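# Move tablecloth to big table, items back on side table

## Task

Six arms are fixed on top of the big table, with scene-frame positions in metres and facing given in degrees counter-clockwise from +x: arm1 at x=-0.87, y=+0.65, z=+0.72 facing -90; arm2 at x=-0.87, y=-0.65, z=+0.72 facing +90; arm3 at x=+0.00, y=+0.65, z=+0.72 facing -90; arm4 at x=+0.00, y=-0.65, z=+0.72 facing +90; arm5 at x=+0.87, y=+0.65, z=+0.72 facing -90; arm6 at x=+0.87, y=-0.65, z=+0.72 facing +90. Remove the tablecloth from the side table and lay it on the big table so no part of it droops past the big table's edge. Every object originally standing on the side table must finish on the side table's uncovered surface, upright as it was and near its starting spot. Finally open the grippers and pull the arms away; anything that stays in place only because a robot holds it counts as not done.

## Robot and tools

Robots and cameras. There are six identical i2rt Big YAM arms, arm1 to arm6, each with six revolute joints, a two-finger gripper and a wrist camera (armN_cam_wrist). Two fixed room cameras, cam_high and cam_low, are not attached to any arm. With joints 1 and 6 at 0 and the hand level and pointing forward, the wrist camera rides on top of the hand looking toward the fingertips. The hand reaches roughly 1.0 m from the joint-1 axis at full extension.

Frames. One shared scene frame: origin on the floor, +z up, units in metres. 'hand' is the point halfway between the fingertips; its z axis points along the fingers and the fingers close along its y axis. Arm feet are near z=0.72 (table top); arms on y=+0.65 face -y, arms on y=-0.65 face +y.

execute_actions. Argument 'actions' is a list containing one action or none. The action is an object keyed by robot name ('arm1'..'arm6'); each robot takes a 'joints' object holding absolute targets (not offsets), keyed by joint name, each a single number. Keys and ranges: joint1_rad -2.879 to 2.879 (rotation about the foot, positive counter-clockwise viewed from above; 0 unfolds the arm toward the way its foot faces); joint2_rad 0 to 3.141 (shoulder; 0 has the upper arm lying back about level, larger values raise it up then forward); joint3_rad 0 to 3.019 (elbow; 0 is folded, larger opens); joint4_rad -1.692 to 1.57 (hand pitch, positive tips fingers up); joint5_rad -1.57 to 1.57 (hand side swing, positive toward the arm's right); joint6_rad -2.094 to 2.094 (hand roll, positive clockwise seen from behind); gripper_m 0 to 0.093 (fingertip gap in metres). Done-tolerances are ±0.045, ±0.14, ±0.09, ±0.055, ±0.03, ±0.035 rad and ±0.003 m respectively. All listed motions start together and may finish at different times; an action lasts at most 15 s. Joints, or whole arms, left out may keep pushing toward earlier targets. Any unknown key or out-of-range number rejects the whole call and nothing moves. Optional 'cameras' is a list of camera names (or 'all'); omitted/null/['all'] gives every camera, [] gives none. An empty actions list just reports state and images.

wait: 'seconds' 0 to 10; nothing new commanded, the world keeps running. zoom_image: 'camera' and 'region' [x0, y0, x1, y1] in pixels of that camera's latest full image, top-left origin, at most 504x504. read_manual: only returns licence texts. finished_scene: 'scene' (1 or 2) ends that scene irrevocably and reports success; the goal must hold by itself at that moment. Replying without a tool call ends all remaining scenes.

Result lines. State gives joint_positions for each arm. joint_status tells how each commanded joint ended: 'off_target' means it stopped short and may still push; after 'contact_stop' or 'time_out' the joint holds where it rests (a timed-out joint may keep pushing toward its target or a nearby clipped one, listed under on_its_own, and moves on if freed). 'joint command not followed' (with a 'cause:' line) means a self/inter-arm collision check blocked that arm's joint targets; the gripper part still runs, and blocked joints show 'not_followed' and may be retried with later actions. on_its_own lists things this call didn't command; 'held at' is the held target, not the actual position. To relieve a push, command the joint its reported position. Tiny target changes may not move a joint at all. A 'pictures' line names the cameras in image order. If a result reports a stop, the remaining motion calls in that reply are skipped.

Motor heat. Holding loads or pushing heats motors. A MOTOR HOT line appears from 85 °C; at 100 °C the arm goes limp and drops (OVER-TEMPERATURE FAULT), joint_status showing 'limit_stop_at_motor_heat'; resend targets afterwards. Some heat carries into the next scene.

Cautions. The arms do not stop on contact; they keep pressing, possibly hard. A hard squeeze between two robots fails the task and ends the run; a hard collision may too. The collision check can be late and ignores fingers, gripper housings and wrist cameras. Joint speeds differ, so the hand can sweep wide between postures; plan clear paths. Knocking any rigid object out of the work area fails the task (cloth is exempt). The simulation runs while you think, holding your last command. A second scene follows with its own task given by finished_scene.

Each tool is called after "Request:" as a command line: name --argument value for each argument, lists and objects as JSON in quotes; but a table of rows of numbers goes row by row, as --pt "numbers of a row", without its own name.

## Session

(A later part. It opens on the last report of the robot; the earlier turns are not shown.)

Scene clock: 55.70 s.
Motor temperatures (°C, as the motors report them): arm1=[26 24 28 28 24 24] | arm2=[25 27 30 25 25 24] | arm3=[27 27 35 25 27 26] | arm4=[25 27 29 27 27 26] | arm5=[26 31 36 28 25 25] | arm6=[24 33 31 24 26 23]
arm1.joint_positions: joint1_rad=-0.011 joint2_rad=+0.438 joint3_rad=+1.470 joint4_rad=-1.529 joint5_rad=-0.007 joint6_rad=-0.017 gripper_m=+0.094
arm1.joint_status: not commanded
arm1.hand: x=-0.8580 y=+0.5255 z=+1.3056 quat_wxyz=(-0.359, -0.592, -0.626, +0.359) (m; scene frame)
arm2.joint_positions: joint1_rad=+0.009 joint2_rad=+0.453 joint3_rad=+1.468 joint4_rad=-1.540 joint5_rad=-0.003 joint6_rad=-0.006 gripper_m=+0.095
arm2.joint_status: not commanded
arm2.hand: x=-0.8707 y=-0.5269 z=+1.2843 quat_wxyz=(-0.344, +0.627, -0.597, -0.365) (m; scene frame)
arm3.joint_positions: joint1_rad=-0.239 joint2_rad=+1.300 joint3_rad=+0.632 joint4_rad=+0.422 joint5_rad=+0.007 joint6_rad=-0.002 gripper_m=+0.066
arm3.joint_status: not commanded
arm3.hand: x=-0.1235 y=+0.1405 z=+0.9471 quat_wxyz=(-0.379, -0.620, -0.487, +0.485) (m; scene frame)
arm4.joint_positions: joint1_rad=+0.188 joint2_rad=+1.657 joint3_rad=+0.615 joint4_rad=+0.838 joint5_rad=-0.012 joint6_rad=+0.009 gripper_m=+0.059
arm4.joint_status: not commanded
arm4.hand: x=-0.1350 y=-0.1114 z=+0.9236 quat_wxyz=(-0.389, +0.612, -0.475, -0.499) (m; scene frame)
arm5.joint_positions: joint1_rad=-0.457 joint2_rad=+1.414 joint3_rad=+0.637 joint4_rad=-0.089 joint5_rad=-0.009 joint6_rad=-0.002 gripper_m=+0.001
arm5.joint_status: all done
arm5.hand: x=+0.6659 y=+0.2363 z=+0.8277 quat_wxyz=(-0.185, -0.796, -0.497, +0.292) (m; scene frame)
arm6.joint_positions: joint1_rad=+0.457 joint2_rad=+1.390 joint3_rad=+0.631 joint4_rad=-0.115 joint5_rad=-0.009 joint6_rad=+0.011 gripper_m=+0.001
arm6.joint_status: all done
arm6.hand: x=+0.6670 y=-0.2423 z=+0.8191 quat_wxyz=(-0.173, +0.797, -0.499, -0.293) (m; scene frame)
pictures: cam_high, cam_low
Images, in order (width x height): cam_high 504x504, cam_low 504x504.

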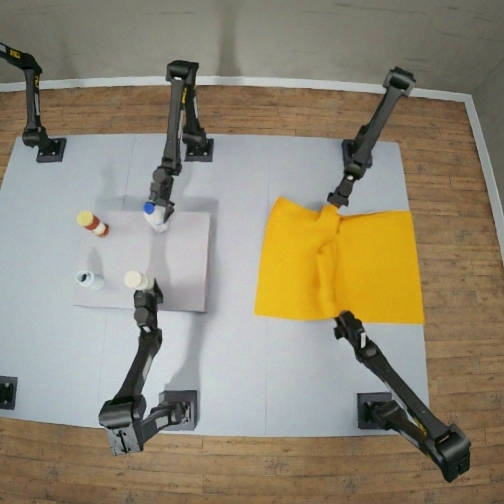

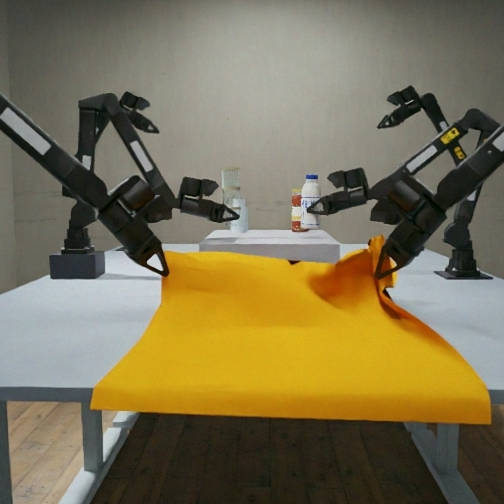

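Request:
execute_actions --actions '[{"arm3":{"joints":{"joint2_rad":1.385,"joint4_rad":0.53}},"arm4":{"joints":{"joint2_rad":1.735,"joint4_rad":0.92}},"arm5":{"joints":{"joint1_rad":-0.76,"joint2_rad":1.71,"joint3_rad":0.99,"joint4_rad":-0.16}},"arm6":{"joints":{"joint1_rad":0.76,"joint2_rad":1.69,"joint3_rad":0.99,"joint4_rad":-0.18}}}]' --cameras '["cam_high","cam_low"]'

Scene clock: 60.00 s.
Motor temperatures (°C, as the motors report them): arm1=[26 24 28 28 24 24] | arm2=[25 27 30 25 25 24] | arm3=[27 27 36 25 27 26] | arm4=[25 27 29 27 27 26] | arm5=[26 30 36 28 25 25] | arm6=[24 32 31 24 26 23]
arm1.joint_positions: joint1_rad=-0.011 joint2_rad=+0.438 joint3_rad=+1.470 joint4_rad=-1.529 joint5_rad=-0.007 joint6_rad=-0.017 gripper_m=+0.094
arm1.joint_status: not commanded
arm1.hand: x=-0.8580 y=+0.5255 z=+1.3056 quat_wxyz=(-0.359, -0.592, -0.626, +0.359) (m; scene frame)
arm2.joint_positions: joint1_rad=+0.009 joint2_rad=+0.453 joint3_rad=+1.468 joint4_rad=-1.540 joint5_rad=-0.003 joint6_rad=-0.006 gripper_m=+0.095
arm2.joint_status: not commanded
arm2.hand: x=-0.8707 y=-0.5269 z=+1.2843 quat_wxyz=(-0.344, +0.627, -0.597, -0.365) (m; scene frame)
arm3.joint_positions: joint1_rad=-0.239 joint2_rad=+1.400 joint3_rad=+0.633 joint4_rad=+0.488 joint5_rad=+0.008 joint6_rad=-0.004 gripper_m=+0.066
arm3.joint_status: all done
arm3.hand: x=-0.1262 y=+0.1295 z=+0.9120 quat_wxyz=(-0.370, -0.627, -0.494, +0.475) (m; scene frame)
arm4.joint_positions: joint1_rad=+0.188 joint2_rad=+1.750 joint3_rad=+0.615 joint4_rad=+0.883 joint5_rad=-0.012 joint6_rad=+0.009 gripper_m=+0.059
arm4.joint_status: all done
arm4.hand: x=-0.1345 y=-0.1112 z=+0.8843 quat_wxyz=(-0.377, +0.624, -0.484, -0.484) (m; scene frame)
arm5.joint_positions: joint1_rad=-0.769 joint2_rad=+1.711 joint3_rad=+0.958 joint4_rad=-0.139 joint5_rad=-0.008 joint6_rad=-0.002 gripper_m=+0.001
arm5.joint_status: all done
arm5.hand: x=+0.4694 y=+0.2374 z=+0.8110 quat_wxyz=(-0.133, -0.868, -0.369, +0.306) (m; scene frame)
arm6.joint_positions: joint1_rad=+0.768 joint2_rad=+1.691 joint3_rad=+0.954 joint4_rad=-0.168 joint5_rad=-0.011 joint6_rad=+0.011 gripper_m=+0.001
arm6.joint_status: all done
arm6.hand: x=+0.4723 y=-0.2423 z=+0.8045 quat_wxyz=(-0.120, +0.869, -0.372, -0.304) (m; scene frame)
pictures: cam_high, cam_low
Images, in order (width x height): cam_high 504x504, cam_low 504x504.

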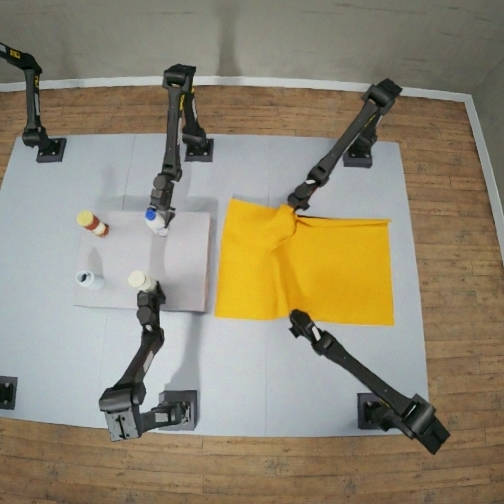

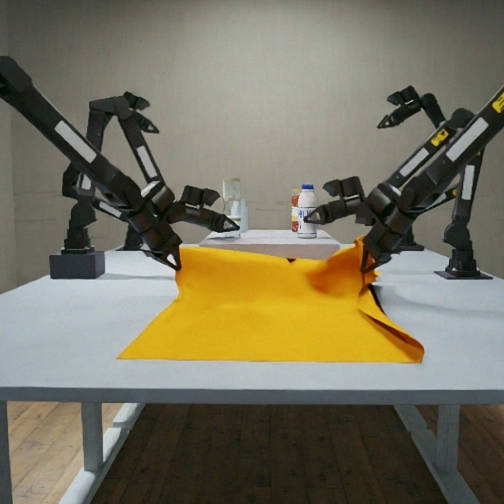

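Request:
execute_actions --actions '[{"arm3":{"joints":{"gripper_m":0.093}},"arm4":{"joints":{"gripper_m":0.093}},"arm5":{"joints":{"gripper_m":0.093}},"arm6":{"joints":{"gripper_m":0.093}}}]' --cameras '[]'

Request:
execute_actions --actions '[{"arm3":{"joints":{"joint2_rad":0.7,"joint3_rad":0.3}},"arm4":{"joints":{"joint2_rad":1.2,"joint3_rad":0.2}},"arm5":{"joints":{"joint2_rad":1.0,"joint4_rad":-0.9}},"arm6":{"joints":{"joint2_rad":1.0,"joint4_rad":-0.9}}}]' --cameras '["cam_high","cam_low"]'

Scene clock: 65.40 s.
Motor temperatures (°C, as the motors report them): arm1=[26 24 28 28 24 24] | arm2=[25 27 30 25 25 24] | arm3=[27 27 36 25 27 26] | arm4=[25 27 29 27 27 26] | arm5=[26 30 35 28 25 25] | arm6=[24 32 31 24 26 23]
arm1.joint_positions: joint1_rad=-0.011 joint2_rad=+0.438 joint3_rad=+1.470 joint4_rad=-1.529 joint5_rad=-0.007 joint6_rad=-0.017 gripper_m=+0.094
arm1.joint_status: not commanded
arm1.hand: x=-0.8580 y=+0.5255 z=+1.3056 quat_wxyz=(-0.359, -0.592, -0.626, +0.359) (m; scene frame)
arm2.joint_positions: joint1_rad=+0.009 joint2_rad=+0.453 joint3_rad=+1.468 joint4_rad=-1.540 joint5_rad=-0.003 joint6_rad=-0.006 gripper_m=+0.095
arm2.joint_status: not commanded
arm2.hand: x=-0.8707 y=-0.5269 z=+1.2843 quat_wxyz=(-0.344, +0.627, -0.597, -0.365) (m; scene frame)
arm3.joint_positions: joint1_rad=-0.239 joint2_rad=+1.399 joint3_rad=+0.633 joint4_rad=+0.505 joint5_rad=+0.008 joint6_rad=-0.004 gripper_m=+0.093
arm3.joint_status: all done
arm3.hand: x=-0.1264 y=+0.1285 z=+0.9164 quat_wxyz=(-0.374, -0.623, -0.491, +0.480) (m; scene frame)
arm4.joint_positions: joint1_rad=+0.188 joint2_rad=+1.750 joint3_rad=+0.615 joint4_rad=+0.897 joint5_rad=-0.012 joint6_rad=+0.009 gripper_m=+0.093
arm4.joint_status: all done
arm4.hand: x=-0.1347 y=-0.1105 z=+0.8875 quat_wxyz=(-0.381, +0.621, -0.482, -0.488) (m; scene frame)
arm5.joint_positions: joint1_rad=-0.769 joint2_rad=+1.711 joint3_rad=+0.958 joint4_rad=-0.139 joint5_rad=-0.008 joint6_rad=-0.002 gripper_m=+0.093
arm5.joint_status: all done
arm5.hand: x=+0.4694 y=+0.2374 z=+0.8110 quat_wxyz=(-0.133, -0.868, -0.369, +0.306) (m; scene frame)
arm6.joint_positions: joint1_rad=+0.768 joint2_rad=+1.691 joint3_rad=+0.954 joint4_rad=-0.168 joint5_rad=-0.011 joint6_rad=+0.011 gripper_m=+0.093
arm6.joint_status: all done
arm6.hand: x=+0.4723 y=-0.2423 z=+0.8045 quat_wxyz=(-0.120, +0.869, -0.372, -0.304) (m; scene frame)
pictures: none
No camera images: the call's "cameras" was empty. Leave "cameras" out to get every camera's image.

Scene clock: 66.87 s.
Motor temperatures (°C, as the motors report them): arm1=[26 24 28 28 24 24] | arm2=[25 27 30 25 25 24] | arm3=[27 27 36 25 27 26] | arm4=[25 27 29 27 27 26] | arm5=[26 29 36 28 25 25] | arm6=[24 32 31 24 26 23]
arm1.joint_positions: joint1_rad=-0.011 joint2_rad=+0.438 joint3_rad=+1.470 joint4_rad=-1.529 joint5_rad=-0.007 joint6_rad=-0.017 gripper_m=+0.094
arm1.joint_status: not commanded
arm1.hand: x=-0.8580 y=+0.5255 z=+1.3056 quat_wxyz=(-0.359, -0.592, -0.626, +0.359) (m; scene frame)
arm2.joint_positions: joint1_rad=+0.009 joint2_rad=+0.453 joint3_rad=+1.468 joint4_rad=-1.540 joint5_rad=-0.003 joint6_rad=-0.006 gripper_m=+0.095
arm2.joint_status: not commanded
arm2.hand: x=-0.8707 y=-0.5269 z=+1.2843 quat_wxyz=(-0.344, +0.627, -0.597, -0.365) (m; scene frame)
arm3.joint_positions: joint1_rad=-0.239 joint2_rad=+0.700 joint3_rad=+0.300 joint4_rad=+0.510 joint5_rad=+0.008 joint6_rad=-0.004 gripper_m=+0.093
arm3.joint_status: all done
arm3.hand: x=-0.0883 y=+0.2887 z=+1.0344 quat_wxyz=(-0.459, -0.524, -0.412, +0.587) (m; scene frame)
arm4.joint_positions: joint1_rad=+0.188 joint2_rad=+1.212 joint3_rad=+0.199 joint4_rad=+0.899 joint5_rad=-0.012 joint6_rad=+0.009 gripper_m=+0.093
arm4.joint_status: all done
arm4.hand: x=-0.0983 y=-0.2638 z=+0.9576 quat_wxyz=(-0.410, +0.590, -0.456, -0.526) (m; scene frame)
arm5.joint_positions: joint1_rad=-0.769 joint2_rad=+0.992 joint3_rad=+0.958 joint4_rad=-0.880 joint5_rad=-0.008 joint6_rad=-0.002 gripper_m=+0.093
arm5.joint_status: all done
arm5.hand: x=+0.5893 y=+0.3605 z=+1.0446 quat_wxyz=(-0.129, -0.871, -0.370, +0.296) (m; scene frame)
arm6.joint_positions: joint1_rad=+0.768 joint2_rad=+0.993 joint3_rad=+0.958 joint4_rad=-0.888 joint5_rad=-0.011 joint6_rad=+0.011 gripper_m=+0.093
arm6.joint_status: all done
arm6.hand: x=+0.5894 y=-0.3618 z=+1.0316 quat_wxyz=(-0.116, +0.872, -0.373, -0.296) (m; scene frame)
pictures: cam_high, cam_low
Images, in order (width x height): cam_high 504x504, cam_low 504x504.

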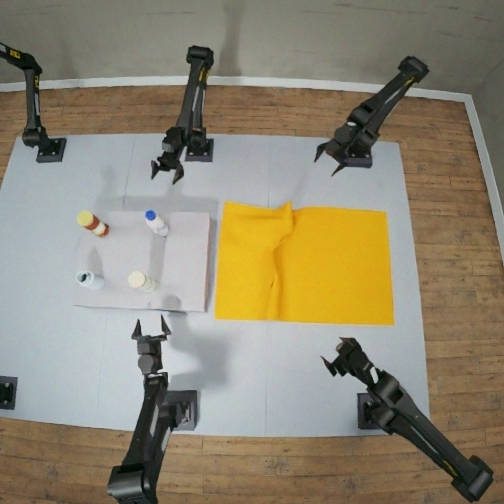

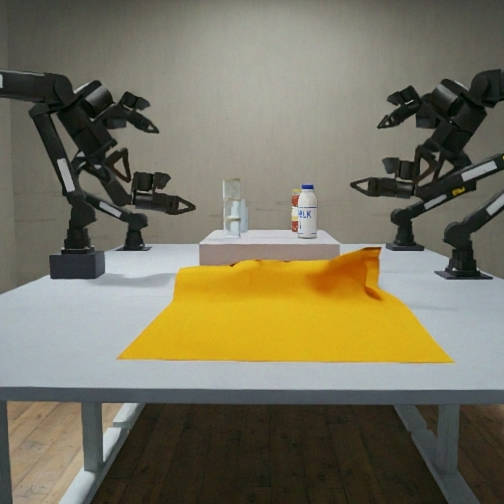

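Request:
finished_scene --scene 1

The scene is finished: the task was done.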